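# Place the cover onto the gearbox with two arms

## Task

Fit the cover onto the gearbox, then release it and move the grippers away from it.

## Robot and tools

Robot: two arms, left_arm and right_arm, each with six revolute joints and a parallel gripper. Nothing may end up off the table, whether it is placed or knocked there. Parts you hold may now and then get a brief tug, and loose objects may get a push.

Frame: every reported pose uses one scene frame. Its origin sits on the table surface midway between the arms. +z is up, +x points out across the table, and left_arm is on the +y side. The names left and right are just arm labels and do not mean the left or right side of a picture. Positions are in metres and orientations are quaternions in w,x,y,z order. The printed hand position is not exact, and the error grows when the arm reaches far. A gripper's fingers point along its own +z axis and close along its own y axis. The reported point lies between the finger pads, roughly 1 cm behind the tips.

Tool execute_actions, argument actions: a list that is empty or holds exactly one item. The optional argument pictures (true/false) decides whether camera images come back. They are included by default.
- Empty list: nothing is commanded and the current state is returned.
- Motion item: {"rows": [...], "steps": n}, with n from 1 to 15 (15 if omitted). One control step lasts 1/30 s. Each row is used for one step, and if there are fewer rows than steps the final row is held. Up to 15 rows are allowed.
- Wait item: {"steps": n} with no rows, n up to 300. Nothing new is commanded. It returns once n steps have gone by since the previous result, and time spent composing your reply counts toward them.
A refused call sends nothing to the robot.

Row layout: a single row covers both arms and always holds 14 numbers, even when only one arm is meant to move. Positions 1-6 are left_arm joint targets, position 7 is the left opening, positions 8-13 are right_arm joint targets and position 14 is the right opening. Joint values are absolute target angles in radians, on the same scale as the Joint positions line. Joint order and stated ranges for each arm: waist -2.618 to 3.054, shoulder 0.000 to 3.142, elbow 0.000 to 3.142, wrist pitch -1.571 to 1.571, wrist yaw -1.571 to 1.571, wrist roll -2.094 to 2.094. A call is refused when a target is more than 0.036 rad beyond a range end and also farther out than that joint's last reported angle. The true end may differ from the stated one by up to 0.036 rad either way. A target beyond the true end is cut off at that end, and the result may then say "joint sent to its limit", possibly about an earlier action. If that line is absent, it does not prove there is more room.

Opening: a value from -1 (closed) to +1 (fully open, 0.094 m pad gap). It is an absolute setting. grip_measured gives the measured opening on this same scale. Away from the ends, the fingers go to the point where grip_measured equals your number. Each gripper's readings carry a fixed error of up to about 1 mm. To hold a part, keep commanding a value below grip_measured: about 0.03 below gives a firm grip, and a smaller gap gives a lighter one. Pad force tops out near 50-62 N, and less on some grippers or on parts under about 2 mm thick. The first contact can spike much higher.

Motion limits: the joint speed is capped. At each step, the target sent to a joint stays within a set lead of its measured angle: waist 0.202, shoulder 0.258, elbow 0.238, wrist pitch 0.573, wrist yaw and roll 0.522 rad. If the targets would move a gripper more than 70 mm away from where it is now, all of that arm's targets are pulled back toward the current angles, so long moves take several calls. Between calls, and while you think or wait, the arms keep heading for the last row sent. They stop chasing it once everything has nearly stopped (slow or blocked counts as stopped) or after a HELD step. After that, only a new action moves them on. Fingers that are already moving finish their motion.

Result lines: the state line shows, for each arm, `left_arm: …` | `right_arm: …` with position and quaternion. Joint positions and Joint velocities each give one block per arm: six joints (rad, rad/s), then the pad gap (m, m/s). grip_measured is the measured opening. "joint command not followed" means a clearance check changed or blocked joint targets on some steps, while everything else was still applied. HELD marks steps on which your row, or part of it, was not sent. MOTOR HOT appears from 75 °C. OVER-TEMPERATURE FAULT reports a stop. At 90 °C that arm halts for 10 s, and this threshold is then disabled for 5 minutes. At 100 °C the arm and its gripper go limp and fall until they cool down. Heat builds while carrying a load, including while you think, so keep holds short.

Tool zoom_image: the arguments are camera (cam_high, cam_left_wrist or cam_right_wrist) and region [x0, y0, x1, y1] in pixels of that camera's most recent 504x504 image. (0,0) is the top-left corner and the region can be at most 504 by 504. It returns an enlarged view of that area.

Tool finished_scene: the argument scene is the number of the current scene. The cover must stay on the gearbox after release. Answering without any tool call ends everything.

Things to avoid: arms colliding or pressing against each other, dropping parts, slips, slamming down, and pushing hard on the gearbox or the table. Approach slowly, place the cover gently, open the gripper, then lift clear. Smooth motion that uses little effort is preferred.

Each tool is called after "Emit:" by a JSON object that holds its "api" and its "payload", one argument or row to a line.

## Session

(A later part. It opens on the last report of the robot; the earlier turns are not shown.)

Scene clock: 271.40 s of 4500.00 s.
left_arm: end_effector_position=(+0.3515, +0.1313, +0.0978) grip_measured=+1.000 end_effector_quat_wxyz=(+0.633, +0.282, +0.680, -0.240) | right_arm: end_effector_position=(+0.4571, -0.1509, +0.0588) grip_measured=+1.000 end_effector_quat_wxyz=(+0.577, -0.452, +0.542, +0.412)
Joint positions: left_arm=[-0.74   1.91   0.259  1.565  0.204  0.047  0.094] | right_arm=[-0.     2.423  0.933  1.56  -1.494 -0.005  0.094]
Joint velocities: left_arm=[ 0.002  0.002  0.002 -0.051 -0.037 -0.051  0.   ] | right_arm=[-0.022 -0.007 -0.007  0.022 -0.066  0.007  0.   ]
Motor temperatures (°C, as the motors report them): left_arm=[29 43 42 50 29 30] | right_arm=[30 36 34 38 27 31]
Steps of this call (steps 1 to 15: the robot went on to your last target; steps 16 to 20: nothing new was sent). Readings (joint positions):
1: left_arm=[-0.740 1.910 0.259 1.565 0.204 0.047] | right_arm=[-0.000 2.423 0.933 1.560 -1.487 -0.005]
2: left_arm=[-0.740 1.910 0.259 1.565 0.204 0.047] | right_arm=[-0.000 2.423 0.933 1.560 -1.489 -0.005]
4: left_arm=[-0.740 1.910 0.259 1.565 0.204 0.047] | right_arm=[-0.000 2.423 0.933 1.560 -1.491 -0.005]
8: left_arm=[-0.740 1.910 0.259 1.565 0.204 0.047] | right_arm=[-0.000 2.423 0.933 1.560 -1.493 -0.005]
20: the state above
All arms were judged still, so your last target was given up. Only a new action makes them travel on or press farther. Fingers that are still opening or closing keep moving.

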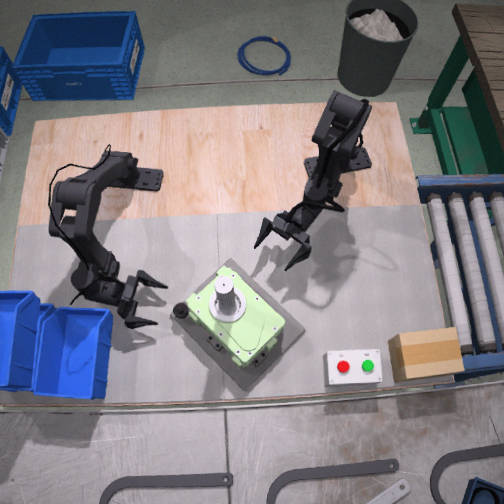

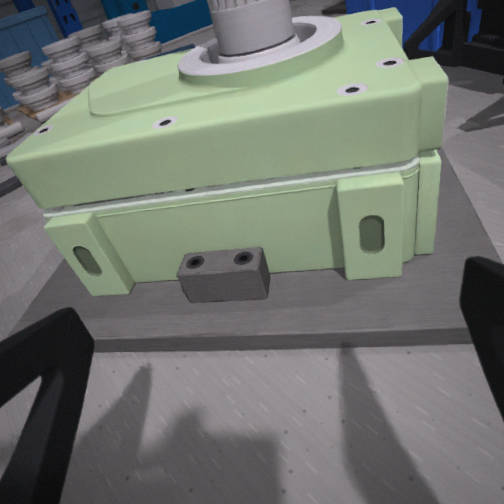

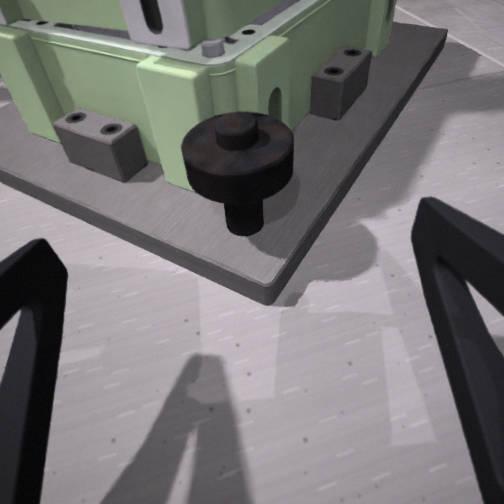

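Emit:
{"api": "execute_actions", "payload": {
  "actions": [
    {"rows":[[-0.74,1.85,0.2,1.57,0.2,0.05,1,0.05,2.0,0.45,1.57,-1.3,0,-1],[-0.74,1.85,0.2,1.57,0.2,0.05,1,0.05,2.0,0.45,1.57,-1.3,0,-1],[-0.74,1.85,0.2,1.57,0.2,0.05,1,0.05,2.0,0.45,1.57,-1.3,0,-1],[-0.74,1.85,0.2,1.57,0.2,0.05,1,0.05,2.0,0.45,1.57,-1.3,0,-1],[-0.74,1.85,0.2,1.57,0.2,0.05,1,0.05,2.0,0.45,1.57,-1.3,0,-1],[-0.74,1.85,0.2,1.57,0.2,0.05,1,0.05,2.0,0.45,1.57,-1.3,0,-1],[-0.74,1.85,0.2,1.57,0.2,0.05,1,0.2,1.85,0.2,1.57,-0.5,0,-1]],"steps":15}
  ],
  "pictures": false
}}

Emit:
{"api": "execute_actions", "payload": {
  "actions": [
    {"rows":[[-0.74,1.85,0.2,1.57,0.2,0.05,1,0.3,1.88,0.2,1.57,0,0,-1]],"steps":15}
  ],
  "pictures": false
}}

Emit:
{"api": "execute_actions", "payload": {
  "actions": [
    {"rows":[[-0.74,1.85,0.2,1.57,0.2,0.05,1,0.62,1.9,0.22,1.57,0,0,-1]],"steps":15}
  ]
}}

Scene clock: 274.20 s of 4500.00 s.
left_arm: end_effector_position=(+0.3427, +0.1367, +0.1005) grip_measured=+1.000 end_effector_quat_wxyz=(+0.632, +0.282, +0.681, -0.240) | right_arm: end_effector_position=(+0.3913, -0.1384, +0.1047) grip_measured=-0.978 end_effector_quat_wxyz=(+0.636, -0.231, +0.693, +0.249)
Joint positions: left_arm=[-0.74   1.869  0.218  1.564  0.204  0.047  0.094] | right_arm=[ 0.206  1.861  0.208  1.568 -0.666 -0.002  0.001]
Joint velocities: left_arm=[-0.046  0.022 -0.002 -0.037 -0.037 -0.037  0.   ] | right_arm=[-0.017  0.007 -0.012  0.022  1.033 -0.051  0.   ]
Motor temperatures (°C, as the motors report them): left_arm=[29 43 41 50 29 30] | right_arm=[30 37 34 37 27 31]
Steps of this call (steps 1 to 69: nothing new was sent; steps 70 to 84: all 15 steps of this action). Readings (joint positions):
70: left_arm=[-0.740 1.905 0.254 1.564 0.204 0.047] | right_arm=[0.003 2.394 0.896 1.545 -1.452 -0.004]
71: left_arm=[-0.740 1.894 0.243 1.564 0.204 0.047] | right_arm=[0.009 2.331 0.813 1.534 -1.415 -0.003]
73: left_arm=[-0.740 1.874 0.223 1.564 0.204 0.047] | right_arm=[0.032 2.167 0.644 1.537 -1.374 -0.003]
77: left_arm=[-0.740 1.869 0.218 1.564 0.204 0.047] | right_arm=[0.110 1.928 0.390 1.573 -1.166 -0.002]
84: the state above

Scene clock: 274.70 s of 4500.00 s.
left_arm: end_effector_position=(+0.3427, +0.1367, +0.1005) grip_measured=+1.000 end_effector_quat_wxyz=(+0.632, +0.282, +0.681, -0.240) | right_arm: end_effector_position=(+0.4289, -0.2086, +0.0985) grip_measured=-0.978 end_effector_quat_wxyz=(+0.672, -0.053, +0.737, +0.049)
Joint positions: left_arm=[-0.74   1.869  0.218  1.564  0.204  0.047  0.094] | right_arm=[ 0.293  1.869  0.208  1.568 -0.031 -0.002  0.001]
Joint velocities: left_arm=[-0.002  0.012 -0.002 -0.095  0.051  0.066  0.   ] | right_arm=[-0.017 -0.017  0.007 -0.051  0.139 -0.007 -0.   ]
Motor temperatures (°C, as the motors report them): left_arm=[29 43 41 50 29 30] | right_arm=[30 37 34 38 27 31]
Steps of this call (steps 1 to 15: all 15 steps of this action). Readings (joint positions):
1: left_arm=[-0.740 1.869 0.218 1.564 0.204 0.047] | right_arm=[0.221 1.861 0.208 1.568 -0.577 -0.002]
2: left_arm=[-0.740 1.869 0.218 1.564 0.204 0.047] | right_arm=[0.248 1.864 0.208 1.568 -0.475 -0.002]
4: left_arm=[-0.740 1.869 0.218 1.564 0.204 0.047] | right_arm=[0.286 1.868 0.208 1.568 -0.311 -0.002]
8: left_arm=[-0.740 1.869 0.218 1.564 0.204 0.047] | right_arm=[0.293 1.869 0.208 1.568 -0.129 -0.002]
15: the state above

Scene clock: 275.20 s of 4500.00 s.
left_arm: end_effector_position=(+0.3427, +0.1367, +0.1005) grip_measured=+1.000 end_effector_quat_wxyz=(+0.632, +0.282, +0.681, -0.240) | right_arm: end_effector_position=(+0.3933, -0.0919, +0.0907) grip_measured=-0.978 end_effector_quat_wxyz=(+0.649, -0.168, +0.727, +0.150)
Joint positions: left_arm=[-0.74   1.869  0.218  1.564  0.204  0.047  0.094] | right_arm=[ 0.624  1.891  0.208  1.569 -0.008 -0.001  0.001]
Joint velocities: left_arm=[-0.002 -0.007 -0.012 -0.037 -0.066  0.037  0.   ] | right_arm=[ 0.017  0.007 -0.007  0.022  0.066  0.022 -0.   ]
Motor temperatures (°C, as the motors report them): left_arm=[29 43 40 50 29 30] | right_arm=[30 37 34 38 27 31]
Steps of this call (steps 1 to 15: all 15 steps of this action). Readings (joint positions):
1: left_arm=[-0.740 1.869 0.218 1.564 0.204 0.047] | right_arm=[0.320 1.871 0.208 1.568 -0.007 -0.001]
2: left_arm=[-0.740 1.869 0.218 1.564 0.204 0.047] | right_arm=[0.381 1.876 0.208 1.569 0.003 -0.001]
4: left_arm=[-0.740 1.869 0.218 1.564 0.204 0.047] | right_arm=[0.525 1.887 0.208 1.569 0.001 -0.001]
8: left_arm=[-0.740 1.869 0.218 1.564 0.204 0.047] | right_arm=[0.624 1.891 0.208 1.569 -0.015 -0.001]
15: the state above

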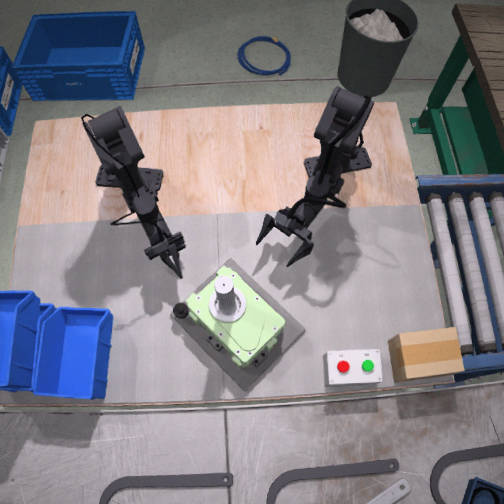

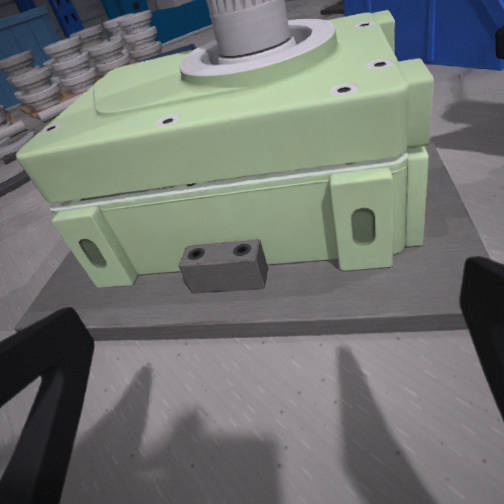

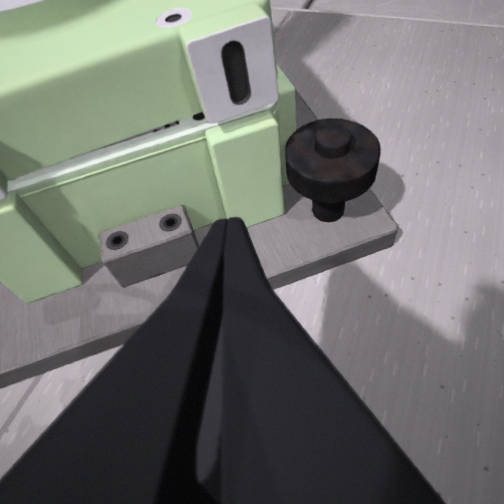

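Emit:
{"api": "execute_actions", "payload": {
  "actions": [
    {"rows":[[-0.74,1.85,0.2,1.57,0.2,0.05,1,0.62,1.92,0.28,1.57,0,0,-1],[-0.74,1.85,0.2,1.57,0.2,0.05,1,0.62,1.94,0.31,1.57,0,0,-1],[-0.74,1.85,0.2,1.57,0.2,0.05,1,0.62,1.96,0.34,1.57,0,0,-1],[-0.74,1.85,0.2,1.57,0.2,0.05,1,0.62,1.98,0.37,1.57,0,0,-1],[-0.74,1.85,0.2,1.57,0.2,0.05,1,0.62,2.0,0.40,1.57,0,0,-1],[-0.74,1.85,0.2,1.57,0.2,0.05,1,0.62,2.02,0.425,1.57,0,0,-1],[-0.74,1.85,0.2,1.57,0.2,0.05,1,0.62,2.04,0.45,1.57,0,0,-1]],"steps":15}
  ]
}}

Scene clock: 277.00 s of 4500.00 s.
left_arm: end_effector_position=(+0.3427, +0.1367, +0.1005) grip_measured=+1.000 end_effector_quat_wxyz=(+0.632, +0.282, +0.681, -0.240) | right_arm: end_effector_position=(+0.4429, -0.0686, +0.0986) grip_measured=-0.978 end_effector_quat_wxyz=(+0.676, -0.162, +0.702, +0.155)
Joint positions: left_arm=[-0.74   1.869  0.218  1.564  0.204  0.047  0.094] | right_arm=[ 0.624  2.032  0.425  1.569 -0.006 -0.001  0.001]
Joint velocities: left_arm=[-0.022 -0.007  0.012 -0.022  0.007  0.037  0.   ] | right_arm=[ 0.017 -0.002  0.007  0.022 -0.037 -0.022 -0.   ]
Motor temperatures (°C, as the motors report them): left_arm=[29 43 40 50 29 30] | right_arm=[30 37 34 38 27 31]
Steps of this call (steps 1 to 15: the robot went on to your last target; steps 16 to 39: nothing new was sent; steps 40 to 54: all 15 steps of this action). Readings (joint positions):
40: left_arm=[-0.740 1.869 0.218 1.564 0.204 0.047] | right_arm=[0.624 1.893 0.213 1.569 -0.007 -0.001]
41: left_arm=[-0.740 1.869 0.218 1.564 0.204 0.047] | right_arm=[0.624 1.903 0.229 1.569 -0.007 -0.001]
43: left_arm=[-0.740 1.869 0.218 1.564 0.204 0.047] | right_arm=[0.624 1.935 0.285 1.569 -0.006 -0.001]
47: left_arm=[-0.740 1.869 0.218 1.564 0.204 0.047] | right_arm=[0.624 2.012 0.405 1.569 -0.006 -0.001]
54: the state above

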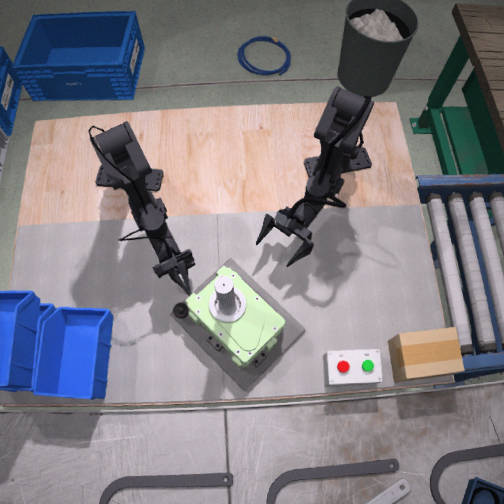

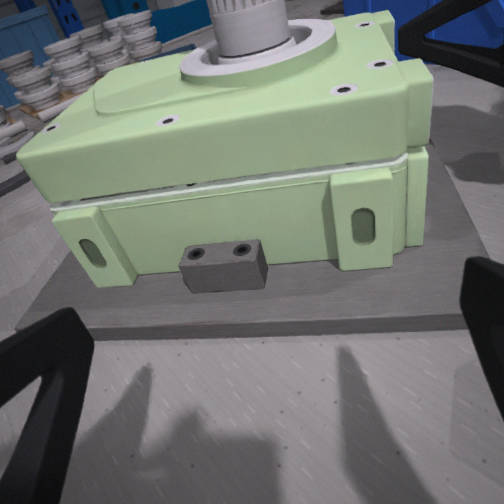

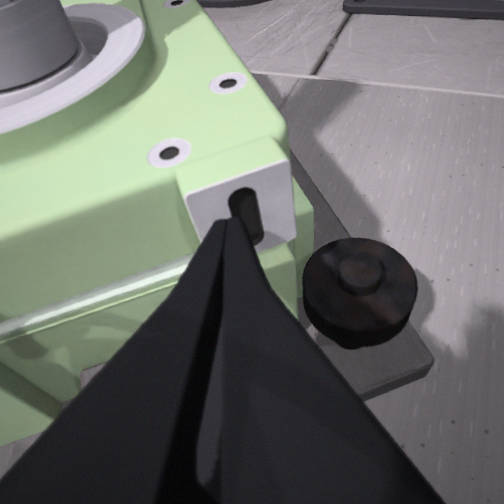

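Emit:
{"api": "execute_actions", "payload": {
  "actions": [
    {"rows":[[-0.74,1.85,0.2,1.57,0.2,0.05,1,0.62,2.07,0.46,1.57,0,0,-1],[-0.74,1.85,0.2,1.57,0.2,0.05,1,0.62,2.08,0.475,1.57,0,0,-1],[-0.74,1.85,0.2,1.57,0.2,0.05,1,0.62,2.09,0.49,1.57,0,0,-1],[-0.74,1.85,0.2,1.57,0.2,0.05,1,0.63,2.1,0.505,1.57,0,0,-1],[-0.74,1.85,0.2,1.57,0.2,0.05,1,0.64,2.11,0.52,1.57,0,0,-1],[-0.74,1.85,0.2,1.57,0.2,0.05,1,0.64,2.12,0.535,1.57,0,0,-1],[-0.74,1.85,0.2,1.57,0.2,0.05,1,0.64,2.13,0.55,1.57,0,0,-1],[-0.74,1.85,0.2,1.57,0.2,0.05,1,0.64,2.14,0.565,1.57,0,0,-1]],"steps":15}
  ]
}}

Scene clock: 278.30 s of 4500.00 s.
left_arm: end_effector_position=(+0.3427, +0.1367, +0.1005) grip_measured=+1.000 end_effector_quat_wxyz=(+0.632, +0.282, +0.681, -0.240) | right_arm: end_effector_position=(+0.4468, -0.0670, +0.0916) grip_measured=-0.978 end_effector_quat_wxyz=(+0.674, -0.159, +0.705, +0.152)
Joint positions: left_arm=[-0.74   1.869  0.218  1.564  0.204  0.047  0.094] | right_arm=[0.627 2.068 0.445 1.578 0.004 0.    0.001]
Joint velocities: left_arm=[ 0.002  0.007 -0.017 -0.051 -0.007  0.007  0.   ] | right_arm=[ 0.002  0.012 -0.007 -0.007 -0.037 -0.022  0.   ]
Motor temperatures (°C, as the motors report them): left_arm=[29 43 39 51 29 30] | right_arm=[30 37 34 38 27 31]
Steps of this call (steps 1 to 15: the robot went on to your last target; steps 16 to 24: nothing new was sent; steps 25 to 39: all 15 steps of this action). Readings (joint positions):
25: left_arm=[-0.740 1.869 0.218 1.564 0.204 0.047] | right_arm=[0.624 2.035 0.425 1.570 -0.006 -0.001]
26: left_arm=[-0.740 1.869 0.218 1.564 0.204 0.047] | right_arm=[0.624 2.043 0.429 1.571 -0.006 -0.001]
28: left_arm=[-0.740 1.869 0.218 1.564 0.204 0.047] | right_arm=[0.624 2.064 0.441 1.578 -0.005 -0.001]
32: left_arm=[-0.740 1.869 0.218 1.564 0.204 0.047] | right_arm=[0.626 2.068 0.445 1.578 0.002 -0.000]
39: the state above

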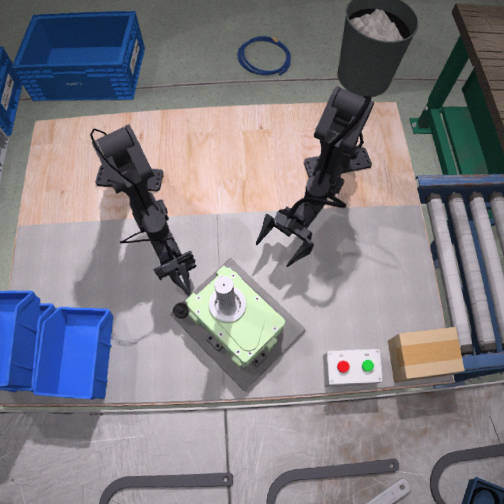

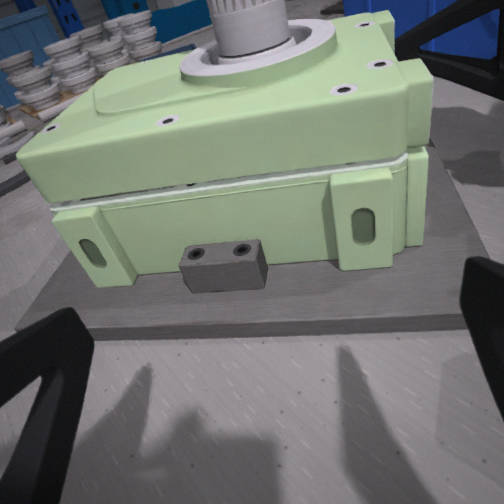

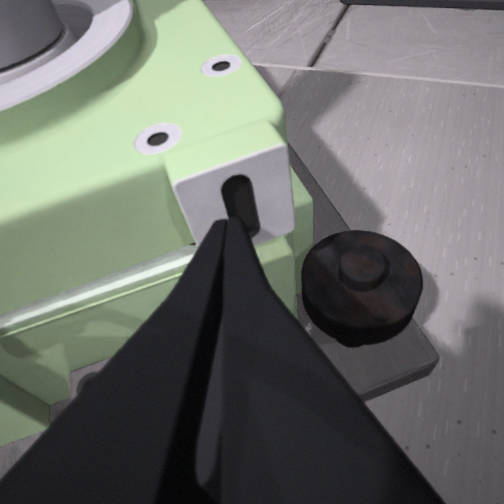

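Emit:
{"api": "execute_actions", "payload": {
  "actions": [
    {"rows":[[-0.74,1.85,0.2,1.57,0.2,0.05,1,0.70,2.2,0.6,1.57,0,0,-1],[-0.74,1.85,0.2,1.57,0.2,0.05,1,0.70,2.2,0.6,1.57,0,0,-1],[-0.74,1.85,0.2,1.57,0.2,0.05,1,0.70,2.2,0.6,1.57,0,0,-1],[-0.74,1.85,0.2,1.57,0.2,0.05,1,0.70,2.2,0.6,1.57,0,0,-1],[-0.74,1.85,0.2,1.57,0.2,0.05,1,0.70,2.2,0.6,1.57,0,0,-1],[-0.74,1.85,0.2,1.57,0.2,0.05,1,0.70,2.2,0.6,1.57,0,0,-1],[-0.74,1.85,0.2,1.57,0.2,0.05,1,0.70,2.2,0.6,1.57,0,0,-1],[-0.74,1.85,0.2,1.57,0.2,0.05,1,0.62,2.2,0.6,1.57,0,0,-1]],"steps":15}
  ]
}}

Scene clock: 279.63 s of 4500.00 s.
left_arm: end_effector_position=(+0.3427, +0.1367, +0.1005) grip_measured=+1.000 end_effector_quat_wxyz=(+0.632, +0.282, +0.681, -0.240) | right_arm: end_effector_position=(+0.4477, -0.0669, +0.0906) grip_measured=-0.979 end_effector_quat_wxyz=(+0.674, -0.154, +0.707, +0.150)
Joint positions: left_arm=[-0.74   1.869  0.218  1.564  0.204  0.047  0.094] | right_arm=[0.635 2.073 0.449 1.578 0.024 0.006 0.001]
Joint velocities: left_arm=[ 0.027  0.017  0.002 -0.007  0.007 -0.007  0.   ] | right_arm=[-0.051 -0.012  0.002 -0.037 -0.154  0.022 -0.001]
Motor temperatures (°C, as the motors report them): left_arm=[29 43 39 51 29 30] | right_arm=[30 36 35 38 27 31]
Steps of this call (steps 1 to 15: the robot went on to your last target; steps 16 to 25: nothing new was sent; steps 26 to 40: all 15 steps of this action). Readings (joint positions):
26: left_arm=[-0.740 1.869 0.218 1.564 0.204 0.047] | right_arm=[0.635 2.072 0.447 1.578 0.014 0.001]
27: left_arm=[-0.740 1.869 0.218 1.564 0.204 0.047] | right_arm=[0.644 2.072 0.447 1.578 0.037 0.003]
29: left_arm=[-0.740 1.869 0.218 1.564 0.204 0.047] | right_arm=[0.658 2.072 0.447 1.578 0.072 0.005]
33: left_arm=[-0.740 1.869 0.218 1.564 0.204 0.047] | right_arm=[0.664 2.073 0.449 1.578 0.096 0.006]
40: the state above

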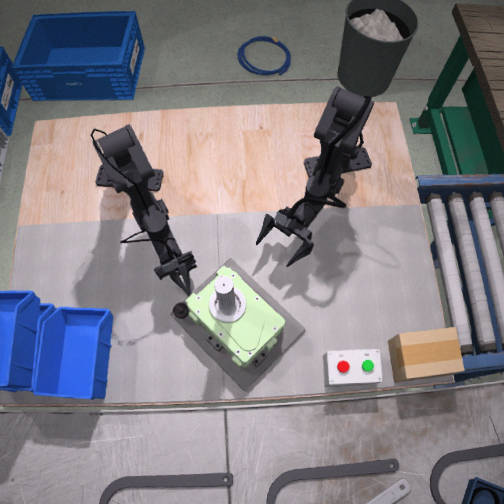

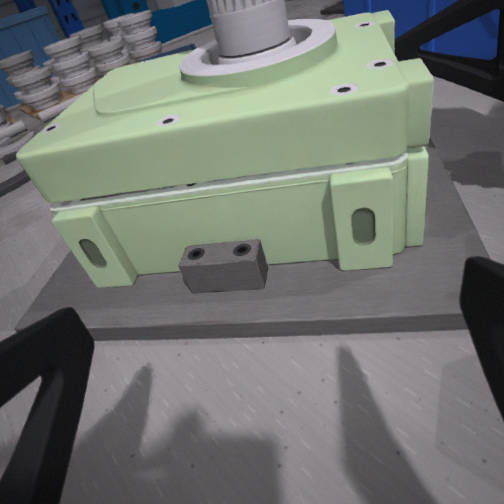

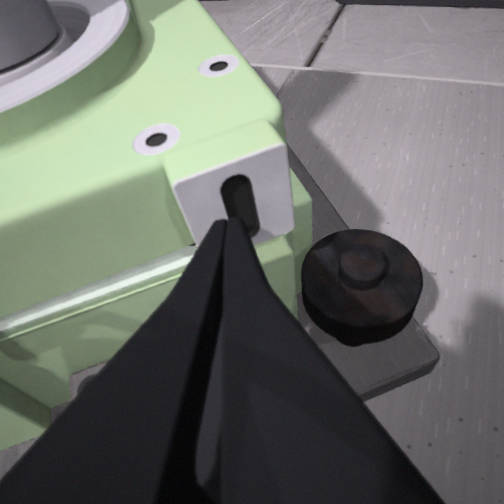

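Emit:
{"api": "execute_actions", "payload": {
  "actions": [
    {"rows":[[-0.74,1.85,0.2,1.57,0.2,0.05,1,0.63,2.17,0.6,1.57,0,0,-1],[-0.74,1.85,0.2,1.57,0.2,0.05,1,0.63,2.15,0.61,1.57,0,0,-1],[-0.74,1.85,0.2,1.57,0.2,0.05,1,0.63,2.13,0.62,1.57,0,0,-1],[-0.74,1.85,0.2,1.57,0.2,0.05,1,0.63,2.11,0.63,1.57,0,0,-1],[-0.74,1.85,0.2,1.57,0.2,0.05,1,0.63,2.09,0.64,1.57,0,0,-1],[-0.74,1.85,0.2,1.57,0.2,0.05,1,0.63,2.08,0.65,1.57,0,0,-1]],"steps":15}
  ]
}}

Scene clock: 280.83 s of 4500.00 s.
left_arm: end_effector_position=(+0.3427, +0.1367, +0.1005) grip_measured=+1.000 end_effector_quat_wxyz=(+0.632, +0.282, +0.681, -0.240) | right_arm: end_effector_position=(+0.4480, -0.0666, +0.0933) grip_measured=-0.979 end_effector_quat_wxyz=(+0.676, -0.156, +0.704, +0.154)
Joint positions: left_arm=[-0.74   1.869  0.218  1.564  0.204  0.047  0.094] | right_arm=[0.629 2.067 0.449 1.578 0.008 0.006 0.001]
Joint velocities: left_arm=[-0.002 -0.002 -0.002  0.022 -0.066 -0.022  0.   ] | right_arm=[ 0.012 -0.002 -0.007  0.051  0.037  0.066 -0.   ]
Motor temperatures (°C, as the motors report them): left_arm=[29 43 38 51 29 30] | right_arm=[30 36 36 38 27 31]
Steps of this call (steps 1 to 21: the robot went on to your last target; steps 22 to 36: all 15 steps of this action). Readings (joint positions):
22: left_arm=[-0.740 1.869 0.218 1.564 0.204 0.047] | right_arm=[0.629 2.072 0.449 1.578 0.009 0.006]
23: left_arm=[-0.740 1.869 0.218 1.564 0.204 0.047] | right_arm=[0.629 2.071 0.449 1.578 0.009 0.006]
25: left_arm=[-0.740 1.869 0.218 1.564 0.204 0.047] | right_arm=[0.629 2.069 0.449 1.578 0.008 0.006]
29: left_arm=[-0.740 1.869 0.218 1.564 0.204 0.047] | right_arm=[0.629 2.067 0.449 1.578 0.008 0.006]
36: the state above

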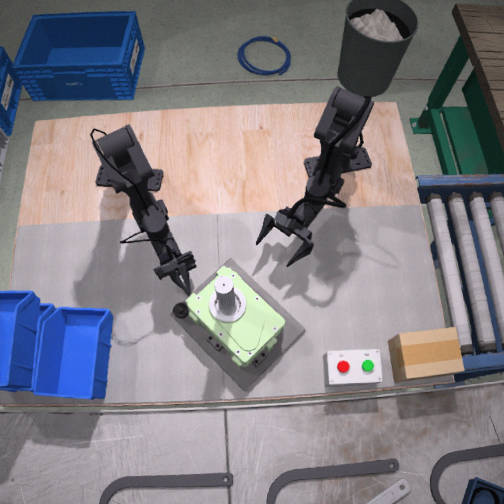

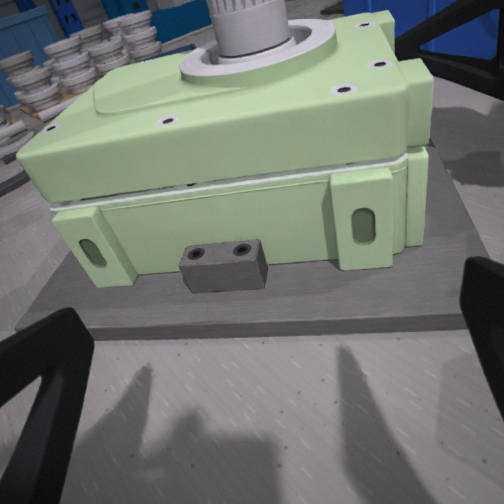

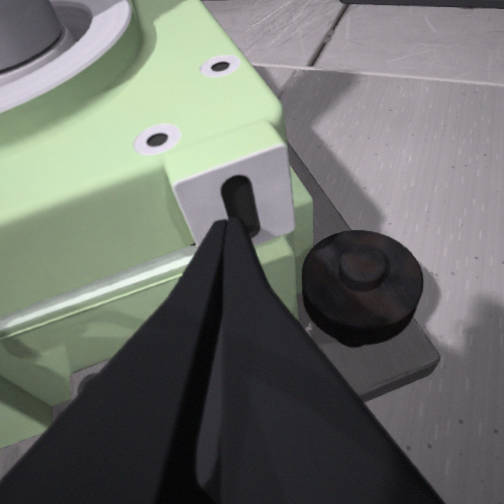

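Emit:
{"api": "execute_actions", "payload": {
  "actions": [
    {"rows":[[-0.74,1.95,0.33,1.57,0.15,0.05,-1,0.63,2.08,0.6,1.57,0,0,-1],[-0.74,1.95,0.33,1.57,0.15,0.05,-1,0.63,2.08,0.6,1.57,0,0,-1],[-0.74,1.95,0.33,1.57,0.15,0.05,-1,0.63,2.08,0.6,1.57,0,0,-1],[-0.74,2.02,0.41,1.57,0.15,0.05,-1,0.63,2.08,0.6,1.57,0,0,-1],[-0.74,2.02,0.41,1.57,0.15,0.05,-1,0.63,2.08,0.6,1.57,0,0,-1],[-0.74,2.02,0.41,1.57,0.15,0.05,-1,0.63,2.08,0.6,1.57,0,0,-1],[-0.74,2.1,0.5,1.57,0.15,0.05,-1,0.63,2.08,0.6,1.57,0,0,-1],[-0.74,2.1,0.5,1.57,0.15,0.05,-1,0.63,2.08,0.6,1.57,0,0,-1],[-0.74,2.1,0.5,1.57,0.15,0.05,-1,0.63,2.08,0.6,1.57,0,0,-1],[-0.74,2.16,0.58,1.57,0.15,0.05,-1,0.63,2.08,0.6,1.57,0,0,-1]],"steps":15}
  ],
  "pictures": false
}}

Emit:
{"api": "execute_actions", "payload": {
  "actions": [
    {"rows":[[-0.74,2.18,0.61,1.57,0.15,0.05,-1,0.63,2.08,0.6,1.57,0,0,-1],[-0.74,2.19,0.625,1.57,0.15,0.05,-1,0.63,2.08,0.6,1.57,0,0,-1],[-0.74,2.2,0.64,1.57,0.15,0.05,-1,0.63,2.08,0.6,1.57,0,0,-1],[-0.74,2.21,0.655,1.57,0.15,0.05,-1,0.63,2.08,0.6,1.57,0,0,-1],[-0.74,2.22,0.67,1.57,0.15,0.05,-1,0.63,2.08,0.6,1.57,0,0,-1],[-0.74,2.23,0.685,1.57,0.15,0.05,-1,0.63,2.08,0.6,1.57,0,0,-1],[-0.74,2.24,0.70,1.57,0.15,0.05,-1,0.63,2.08,0.6,1.57,0,0,-1],[-0.74,2.25,0.715,1.57,0.15,0.05,-1,0.63,2.08,0.6,1.57,0,0,-1],[-0.74,2.26,0.73,1.57,0.15,0.05,-1,0.63,2.08,0.6,1.57,0,0,-1],[-0.74,2.27,0.745,1.57,0.15,0.05,-1,0.63,2.08,0.6,1.57,0,0,-1],[-0.74,2.28,0.76,1.57,0.15,0.05,-1,0.63,2.08,0.6,1.57,0,0,-1]],"steps":15}
  ]
}}

Scene clock: 283.27 s of 4500.00 s.
left_arm: end_effector_position=(+0.4174, +0.1002, +0.0822) grip_measured=-0.991 end_effector_quat_wxyz=(+0.656, +0.264, +0.670, -0.227) | right_arm: end_effector_position=(+0.4480, -0.0666, +0.0933) grip_measured=-0.979 end_effector_quat_wxyz=(+0.676, -0.156, +0.704, +0.154)
Joint positions: left_arm=[-0.74   2.159  0.555  1.567  0.158  0.047  0.   ] | right_arm=[0.629 2.067 0.449 1.578 0.008 0.006 0.001]
Joint velocities: left_arm=[-0.002  0.002 -0.002  0.022  0.037  0.007 -0.001] | right_arm=[-0.002  0.012  0.002 -0.095 -0.051 -0.066  0.001]
Motor temperatures (°C, as the motors report them): left_arm=[29 42 38 51 29 30] | right_arm=[30 36 38 38 27 31]
Steps of this call (steps 1 to 15: the robot went on to your last target; steps 16 to 58: nothing new was sent; steps 59 to 73: all 15 steps of this action). Readings (joint positions):
59: left_arm=[-0.740 1.879 0.228 1.566 0.199 0.047] | right_arm=[0.629 2.067 0.449 1.578 0.008 0.006]
60: left_arm=[-0.740 1.900 0.254 1.566 0.192 0.047] | right_arm=[0.629 2.067 0.449 1.578 0.008 0.006]
62: left_arm=[-0.740 1.945 0.308 1.568 0.179 0.047] | right_arm=[0.629 2.067 0.449 1.578 0.008 0.006]
66: left_arm=[-0.740 2.050 0.429 1.570 0.166 0.047] | right_arm=[0.629 2.067 0.449 1.578 0.008 0.006]
73: the state above

Scene clock: 283.77 s of 4500.00 s.
left_arm: end_effector_position=(+0.4393, +0.0879, +0.0834) grip_measured=-0.991 end_effector_quat_wxyz=(+0.674, +0.260, +0.652, -0.230) | right_arm: end_effector_position=(+0.4483, -0.0668, +0.0935) grip_measured=-0.979 end_effector_quat_wxyz=(+0.676, -0.156, +0.704, +0.153)
Joint positions: left_arm=[-0.737  2.245  0.668  1.592  0.161  0.047  0.   ] | right_arm=[0.629 2.067 0.45  1.578 0.01  0.006 0.001]
Joint velocities: left_arm=[-0.012 -0.017  0.002  0.022  0.125  0.066 -0.   ] | right_arm=[ 0.017 -0.007 -0.002 -0.051 -0.051 -0.007  0.   ]
Motor temperatures (°C, as the motors report them): left_arm=[29 42 38 51 29 30] | right_arm=[30 36 39 38 27 31]
Steps of this call (steps 1 to 15: all 15 steps of this action). Readings (joint positions):
1: left_arm=[-0.740 2.161 0.558 1.567 0.158 0.047] | right_arm=[0.629 2.067 0.449 1.578 0.008 0.006]
2: left_arm=[-0.740 2.167 0.569 1.567 0.158 0.047] | right_arm=[0.629 2.067 0.449 1.578 0.008 0.006]
4: left_arm=[-0.740 2.185 0.601 1.567 0.158 0.047] | right_arm=[0.629 2.067 0.449 1.578 0.008 0.006]
8: left_arm=[-0.740 2.226 0.661 1.570 0.158 0.047] | right_arm=[0.629 2.067 0.449 1.578 0.008 0.006]
15: the state above

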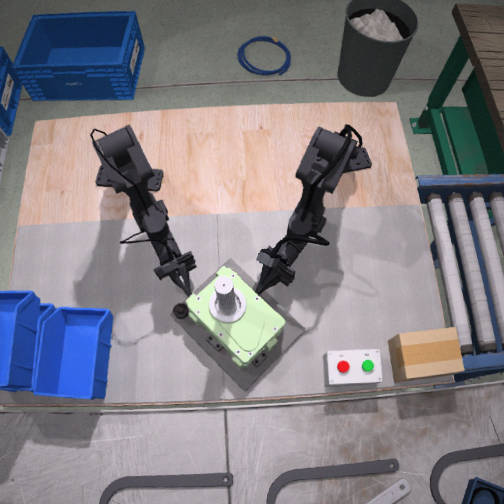

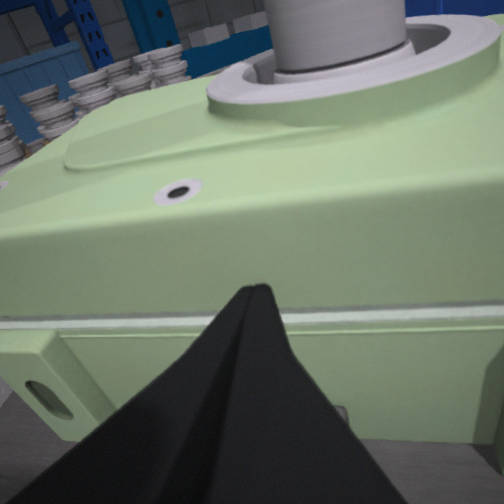

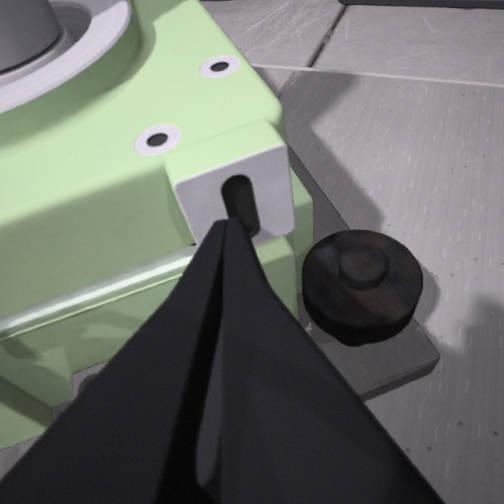

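Emit:
{"api": "execute_actions", "payload": {
  "actions": [
    {"rows":[[-0.75,2.27,0.8,1.57,0.15,0.05,-1,0.63,2.12,0.58,1.57,0,0,-1],[-0.75,2.26,0.82,1.57,0.15,0.05,-1,0.63,2.15,0.57,1.57,0,0,-1],[-0.75,2.25,0.84,1.57,0.15,0.05,-1,0.63,2.18,0.56,1.57,0,0,-1],[-0.75,2.24,0.86,1.57,0.15,0.05,-1,0.63,2.2,0.55,1.57,0,0,-1],[-0.75,2.22,0.87,1.57,0.15,0.05,-1,0.63,2.22,0.55,1.57,0,0,-1],[-0.75,2.2,0.88,1.57,0.15,0.05,-1,0.63,2.22,0.55,1.57,0,0,-1]],"steps":15}
  ]
}}

Scene clock: 285.13 s of 4500.00 s.
left_arm: end_effector_position=(+0.4477, +0.0839, +0.0869) grip_measured=-0.991 end_effector_quat_wxyz=(+0.675, +0.260, +0.650, -0.231) | right_arm: end_effector_position=(+0.4588, -0.0696, +0.0894) grip_measured=-0.979 end_effector_quat_wxyz=(+0.679, -0.144, +0.706, +0.141)
Joint positions: left_arm=[-0.733  2.245  0.706  1.558  0.168  0.047  0.   ] | right_arm=[0.625 2.102 0.486 1.578 0.041 0.006 0.001]
Joint velocities: left_arm=[ 0.012 -0.002  0.007 -0.066 -0.007 -0.007  0.   ] | right_arm=[-0.012 -0.017 -0.007 -0.066  0.037  0.022 -0.   ]
Motor temperatures (°C, as the motors report them): left_arm=[29 42 39 51 29 30] | right_arm=[30 36 39 38 27 31]
Steps of this call (steps 1 to 15: the robot went on to your last target; steps 16 to 26: nothing new was sent; steps 27 to 41: all 15 steps of this action). Readings (joint positions):
27: left_arm=[-0.737 2.245 0.671 1.592 0.163 0.047] | right_arm=[0.629 2.069 0.450 1.578 0.010 0.006]
28: left_arm=[-0.737 2.245 0.673 1.592 0.164 0.047] | right_arm=[0.629 2.071 0.450 1.578 0.010 0.006]
30: left_arm=[-0.736 2.245 0.676 1.592 0.166 0.047] | right_arm=[0.629 2.075 0.450 1.578 0.011 0.006]
34: left_arm=[-0.734 2.245 0.695 1.572 0.168 0.047] | right_arm=[0.626 2.093 0.474 1.578 0.030 0.006]
41: the state above

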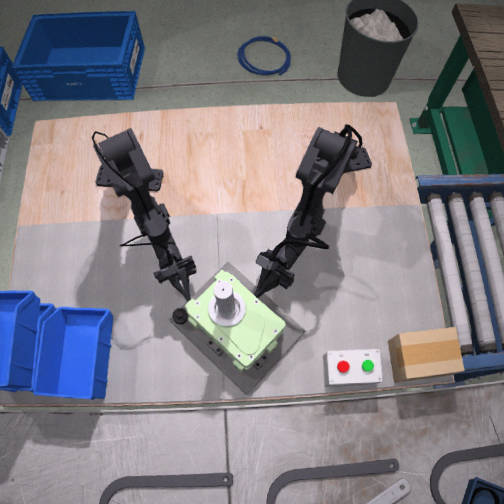

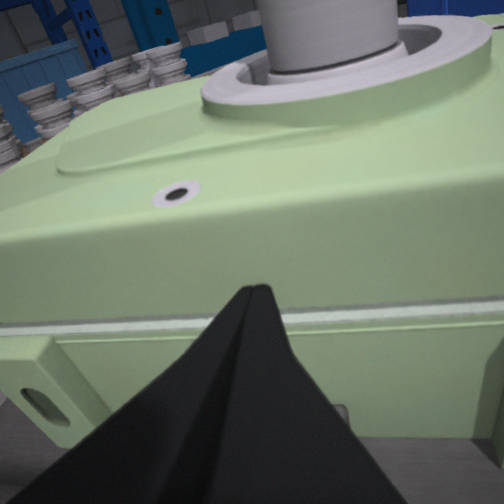

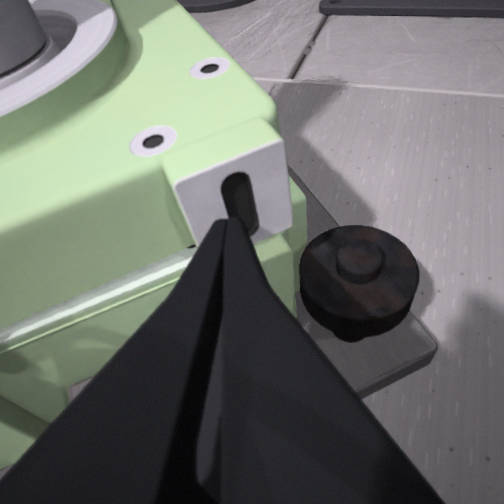

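Emit:
{"api": "execute_actions", "payload": {
  "actions": [
    {"rows":[[-0.74,2.2,0.64,1.57,0.15,0.05,-1,0.63,2.05,0.43,1.57,0,0,-1],[-0.74,2.2,0.64,1.57,0.15,0.05,-1,0.63,2.05,0.43,1.57,0,0,-1],[-0.74,2.2,0.64,1.57,0.15,0.05,-1,0.63,2.05,0.43,1.57,0,0,-1],[-0.74,2.05,0.43,1.57,0.15,0.05,-1,0.63,1.95,0.3,1.57,0,0,-1]],"steps":15}
  ]
}}

Scene clock: 286.27 s of 4500.00 s.
left_arm: end_effector_position=(+0.3964, +0.1167, +0.0873) grip_measured=-0.991 end_effector_quat_wxyz=(+0.647, +0.263, +0.680, -0.223) | right_arm: end_effector_position=(+0.4187, -0.0823, +0.0908) grip_measured=-0.979 end_effector_quat_wxyz=(+0.659, -0.159, +0.720, +0.149)
Joint positions: left_arm=[-0.734  2.064  0.441  1.559  0.157  0.047  0.   ] | right_arm=[0.625 1.972 0.315 1.57  0.008 0.005 0.001]
Joint velocities: left_arm=[ 0.002  0.002  0.002 -0.037 -0.022 -0.022 -0.   ] | right_arm=[-0.002 -0.007 -0.002 -0.022  0.051  0.037 -0.   ]
Motor temperatures (°C, as the motors report them): left_arm=[29 43 39 51 29 30] | right_arm=[30 36 39 38 27 31]
Steps of this call (steps 1 to 15: the robot went on to your last target; steps 16 to 19: nothing new was sent; steps 20 to 34: all 15 steps of this action). Readings (joint positions):
20: left_arm=[-0.732 2.242 0.690 1.559 0.166 0.047] | right_arm=[0.625 2.091 0.479 1.578 0.040 0.006]
21: left_arm=[-0.733 2.235 0.675 1.559 0.165 0.047] | right_arm=[0.625 2.082 0.468 1.578 0.033 0.006]
23: left_arm=[-0.734 2.205 0.629 1.552 0.161 0.047] | right_arm=[0.625 2.060 0.437 1.573 0.023 0.006]
27: left_arm=[-0.734 2.071 0.444 1.555 0.158 0.047] | right_arm=[0.625 1.974 0.317 1.570 0.013 0.006]
34: the state above

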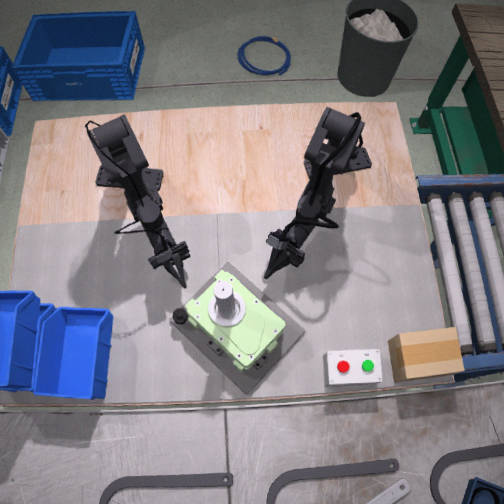

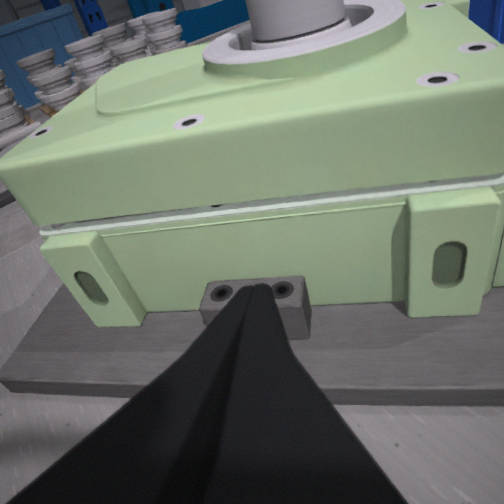

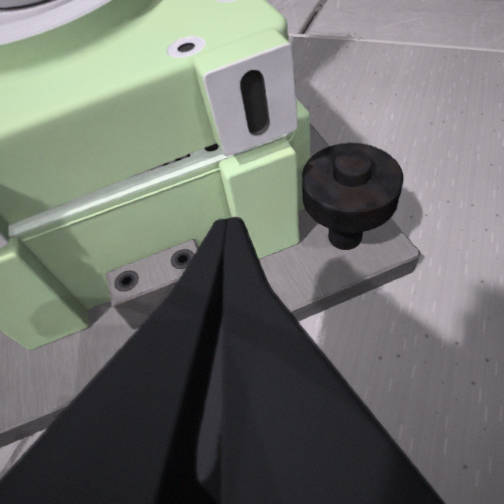

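Emit:
{"api": "execute_actions", "payload": {
  "actions": [
    {"rows":[[-0.6,1.85,0.2,1.57,0.4,0.05,1,0.7,1.75,0.2,1.4,0,0.8,0.2],[-0.6,1.85,0.2,1.57,0.4,0.05,1,0.7,1.75,0.2,1.4,0,0.8,0.2],[-0.6,1.85,0.2,1.57,0.4,0.05,1,0.7,1.75,0.2,1.4,0,0.8,0.2],[-0.6,1.85,0.2,1.57,0.4,0.05,1,0.7,1.75,0.2,1.4,0,0.8,0.2],[-0.6,1.85,0.2,1.57,0.4,0.05,1,0.775,1.75,0.2,1.3,0,1.57,0.2]],"steps":15}
  ],
  "pictures": false
}}

Emit:
{"api": "execute_actions", "payload": {
  "actions": [
    {"rows":[[-0.6,1.85,0.2,1.57,0.4,0.05,1,0.775,1.8,0.2,1.3,0,1.57,0.2]],"steps":15}
  ]
}}

Scene clock: 288.47 s of 4500.00 s.
left_arm: end_effector_position=(+0.3493, +0.1580, +0.1021) grip_measured=+1.000 end_effector_quat_wxyz=(+0.627, +0.290, +0.676, -0.258) | right_arm: end_effector_position=(+0.3643, -0.0459, +0.0823) grip_measured=+0.198 end_effector_quat_wxyz=(+0.349, +0.295, +0.720, +0.522)
Joint positions: left_arm=[-0.601  1.86   0.211  1.562  0.383  0.048  0.094] | right_arm=[ 0.77   1.759  0.221  1.325 -0.     1.37   0.056]
Joint velocities: left_arm=[-0.007 -0.007  0.002  0.022  0.051  0.037  0.   ] | right_arm=[-0.017 -0.007  0.002 -0.095 -0.066  1.37   0.   ]
Motor temperatures (°C, as the motors report them): left_arm=[29 43 39 51 29 30] | right_arm=[30 36 38 38 27 31]
Steps of this call (steps 1 to 15: the robot went on to your last target; steps 16 to 51: nothing new was sent; steps 52 to 66: all 15 steps of this action). Readings (joint positions):
52: left_arm=[-0.717 2.039 0.411 1.549 0.197 0.048] | right_arm=[0.634 1.943 0.303 1.538 0.010 0.085]
53: left_arm=[-0.683 1.981 0.342 1.543 0.242 0.048] | right_arm=[0.653 1.885 0.272 1.495 0.011 0.186]
55: left_arm=[-0.617 1.887 0.235 1.552 0.290 0.048] | right_arm=[0.687 1.792 0.226 1.472 0.004 0.383]
59: left_arm=[-0.601 1.860 0.211 1.562 0.348 0.048] | right_arm=[0.763 1.759 0.221 1.398 0.002 0.782]
66: the state above

Scene clock: 288.97 s of 4500.00 s.
left_arm: end_effector_position=(+0.3482, +0.1570, +0.1022) grip_measured=+1.000 end_effector_quat_wxyz=(+0.626, +0.292, +0.674, -0.260) | right_arm: end_effector_position=(+0.3624, -0.0472, +0.0671) grip_measured=+0.198 end_effector_quat_wxyz=(+0.288, +0.370, +0.702, +0.536)
Joint positions: left_arm=[-0.601  1.86   0.211  1.562  0.391  0.048  0.094] | right_arm=[ 0.77   1.791  0.221  1.309 -0.     1.562  0.056]
Joint velocities: left_arm=[-0.017 -0.012 -0.002  0.022  0.037 -0.022  0.   ] | right_arm=[ 0.002 -0.017 -0.002  0.022  0.007 -0.007  0.   ]
Motor temperatures (°C, as the motors report them): left_arm=[29 43 38 51 29 30] | right_arm=[30 36 38 38 27 31]
Steps of this call (steps 1 to 15: all 15 steps of this action). Readings (joint positions):
1: left_arm=[-0.601 1.860 0.211 1.562 0.385 0.048] | right_arm=[0.770 1.763 0.221 1.324 -0.000 1.410]
2: left_arm=[-0.601 1.860 0.211 1.562 0.386 0.048] | right_arm=[0.770 1.770 0.221 1.324 -0.000 1.442]
4: left_arm=[-0.601 1.860 0.211 1.562 0.388 0.048] | right_arm=[0.770 1.785 0.221 1.317 -0.000 1.488]
8: left_arm=[-0.601 1.860 0.211 1.562 0.390 0.048] | right_arm=[0.770 1.791 0.221 1.309 -0.000 1.537]
15: the state above

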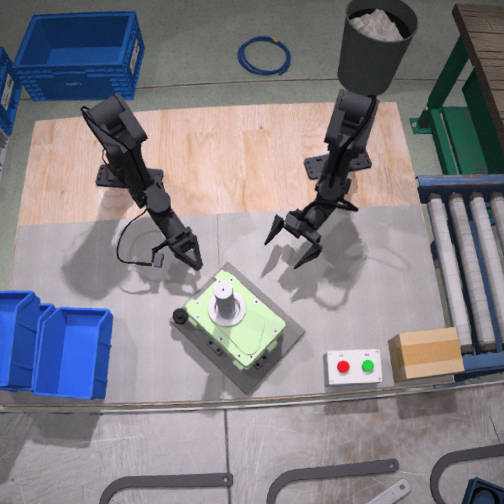

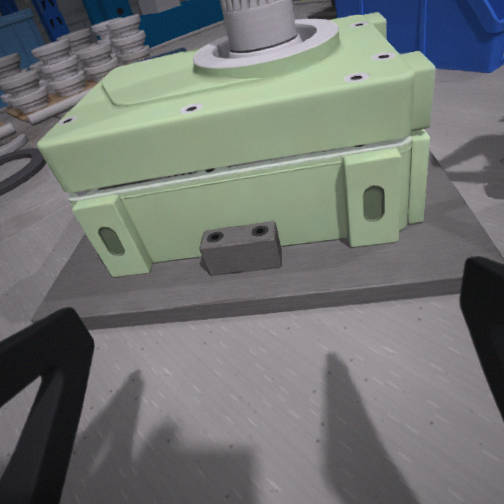

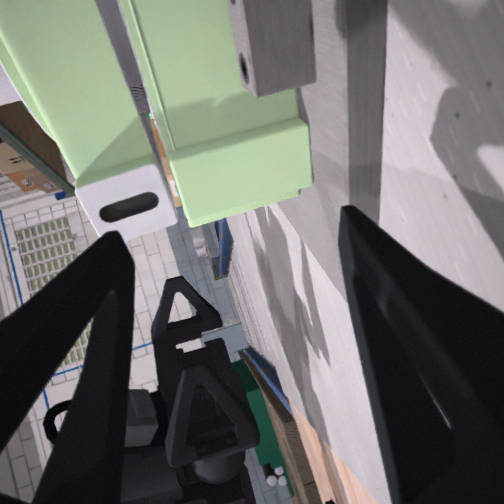

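Emit:
{"api": "zoom_image", "payload": {
  "camera": "cam_right_wrist",
  "region": [40, 0, 340, 280]
}}

Region (40, 0, 340, 280) of cam_right_wrist's 504x504 image, scaled by 1.680, with more detail than that image has; it fills the top 470 rows of this view, and the rest is white.

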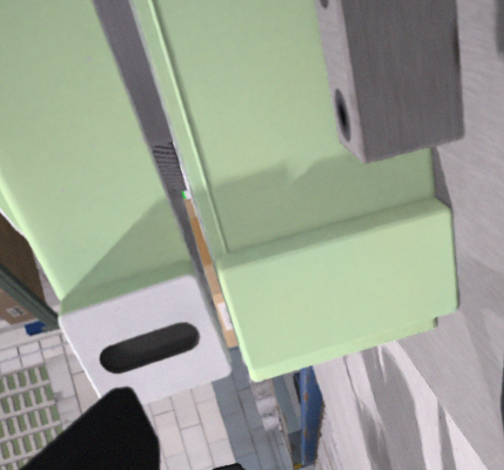

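Emit:
{"api": "execute_actions", "payload": {
  "actions": [
    {"rows":[[-0.6,1.85,0.2,1.57,0.4,0.05,1,0.775,1.84,0.26,1.3,0,1.57,0.2],[-0.6,1.85,0.2,1.57,0.4,0.05,1,0.775,1.86,0.28,1.3,0,1.57,0.2],[-0.6,1.85,0.2,1.57,0.4,0.05,1,0.775,1.88,0.30,1.3,0,1.57,0.2],[-0.6,1.85,0.2,1.57,0.4,0.05,1,0.775,1.90,0.325,1.3,0,1.57,0.2]],"steps":15}
  ]
}}

Scene clock: 290.77 s of 4500.00 s.
left_arm: end_effector_position=(+0.3482, +0.1570, +0.1022) grip_measured=+1.000 end_effector_quat_wxyz=(+0.626, +0.292, +0.674, -0.260) | right_arm: end_effector_position=(+0.3772, -0.0372, +0.0515) grip_measured=+0.198 end_effector_quat_wxyz=(+0.281, +0.376, +0.708, +0.527)
Joint positions: left_arm=[-0.601  1.86   0.211  1.562  0.391  0.048  0.094] | right_arm=[ 0.77   1.893  0.298  1.305 -0.     1.569  0.056]
Joint velocities: left_arm=[-0.002  0.007  0.012  0.022  0.007 -0.007  0.   ] | right_arm=[-0.007  0.002 -0.012  0.022 -0.051  0.037 -0.001]
Motor temperatures (°C, as the motors report them): left_arm=[29 43 38 51 29 30] | right_arm=[30 36 38 38 27 31]
Steps of this call (steps 1 to 15: the robot went on to your last target; steps 16 to 39: nothing new was sent; steps 40 to 54: all 15 steps of this action). Readings (joint positions):
40: left_arm=[-0.601 1.860 0.211 1.562 0.391 0.048] | right_arm=[0.770 1.795 0.221 1.311 -0.000 1.569]
41: left_arm=[-0.601 1.860 0.211 1.562 0.391 0.048] | right_arm=[0.770 1.808 0.227 1.311 -0.000 1.569]
43: left_arm=[-0.601 1.860 0.211 1.562 0.391 0.048] | right_arm=[0.770 1.851 0.256 1.310 -0.000 1.569]
47: left_arm=[-0.601 1.860 0.211 1.562 0.391 0.048] | right_arm=[0.770 1.893 0.297 1.305 -0.000 1.569]
54: the state above

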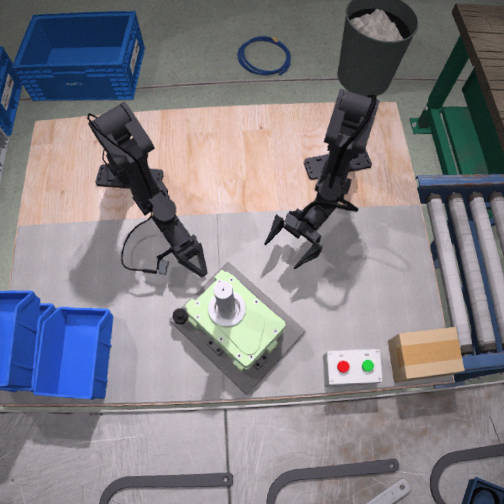

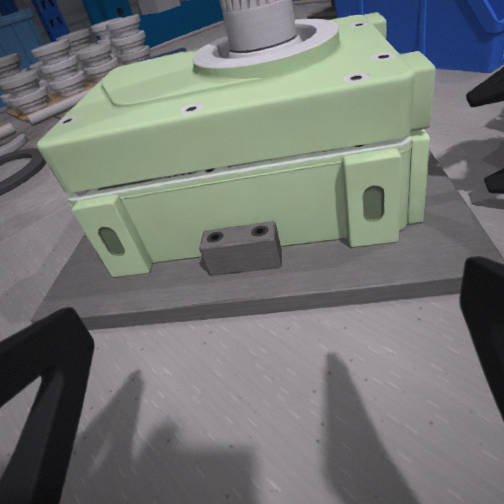

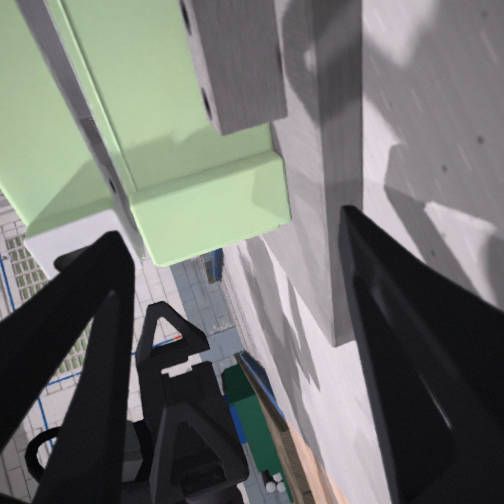

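Emit:
{"api": "execute_actions", "payload": {
  "actions": [
    {"rows":[[-0.6,1.85,0.2,1.57,0.4,0.05,1,0.79,1.91,0.35,1.3,0,1.57,0.05],[-0.6,1.85,0.2,1.57,0.4,0.05,1,0.79,1.92,0.36,1.3,0,1.57,0.05],[-0.6,1.85,0.2,1.57,0.4,0.05,1,0.79,1.93,0.375,1.3,0,1.57,0.05],[-0.6,1.85,0.2,1.57,0.4,0.05,1,0.79,1.945,0.39,1.3,0,1.57,0.05]],"steps":15}
  ]
}}

Scene clock: 291.97 s of 4500.00 s.
left_arm: end_effector_position=(+0.3482, +0.1570, +0.1022) grip_measured=+1.000 end_effector_quat_wxyz=(+0.626, +0.292, +0.674, -0.260) | right_arm: end_effector_position=(+0.3891, -0.0231, +0.0547) grip_measured=+0.052 end_effector_quat_wxyz=(+0.282, +0.369, +0.704, +0.537)
Joint positions: left_arm=[-0.601  1.86   0.211  1.562  0.391  0.048  0.094] | right_arm=[ 0.782  1.934  0.363  1.304 -0.     1.57   0.049]
Joint velocities: left_arm=[-0.002 -0.007  0.007 -0.022 -0.037 -0.037  0.   ] | right_arm=[-0.012 -0.012 -0.012  0.007 -0.037 -0.022 -0.001]
Motor temperatures (°C, as the motors report them): left_arm=[29 42 38 51 29 30] | right_arm=[30 36 38 38 27 31]
Steps of this call (steps 1 to 15: the robot went on to your last target; steps 16 to 21: nothing new was sent; steps 22 to 36: all 15 steps of this action). Readings (joint positions):
22: left_arm=[-0.601 1.860 0.211 1.562 0.391 0.048] | right_arm=[0.772 1.893 0.300 1.304 -0.000 1.569]
23: left_arm=[-0.601 1.860 0.211 1.562 0.391 0.048] | right_arm=[0.774 1.897 0.307 1.304 -0.000 1.570]
25: left_arm=[-0.601 1.860 0.211 1.562 0.391 0.048] | right_arm=[0.780 1.913 0.333 1.304 -0.000 1.570]
29: left_arm=[-0.601 1.860 0.211 1.562 0.391 0.048] | right_arm=[0.782 1.934 0.363 1.304 -0.000 1.570]
36: the state above

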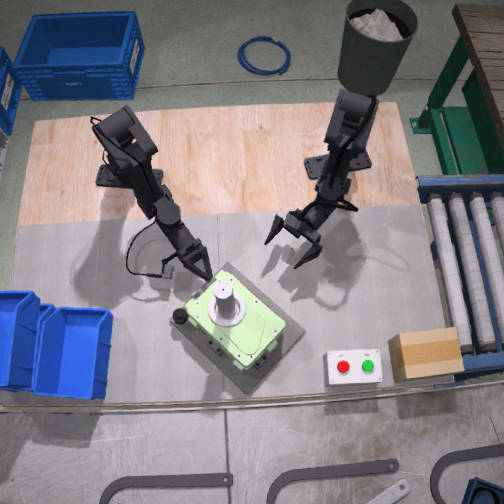

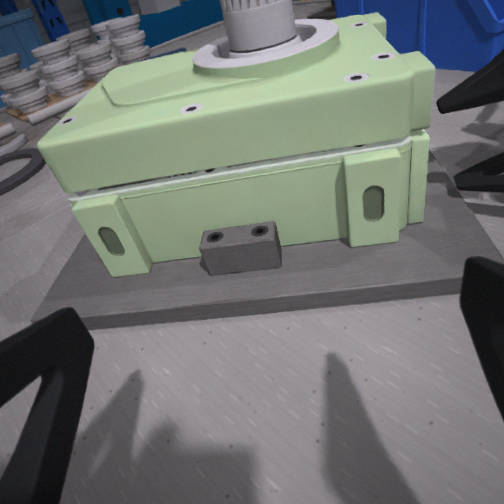

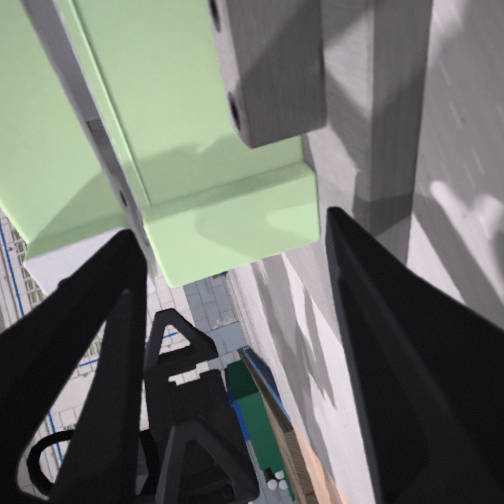

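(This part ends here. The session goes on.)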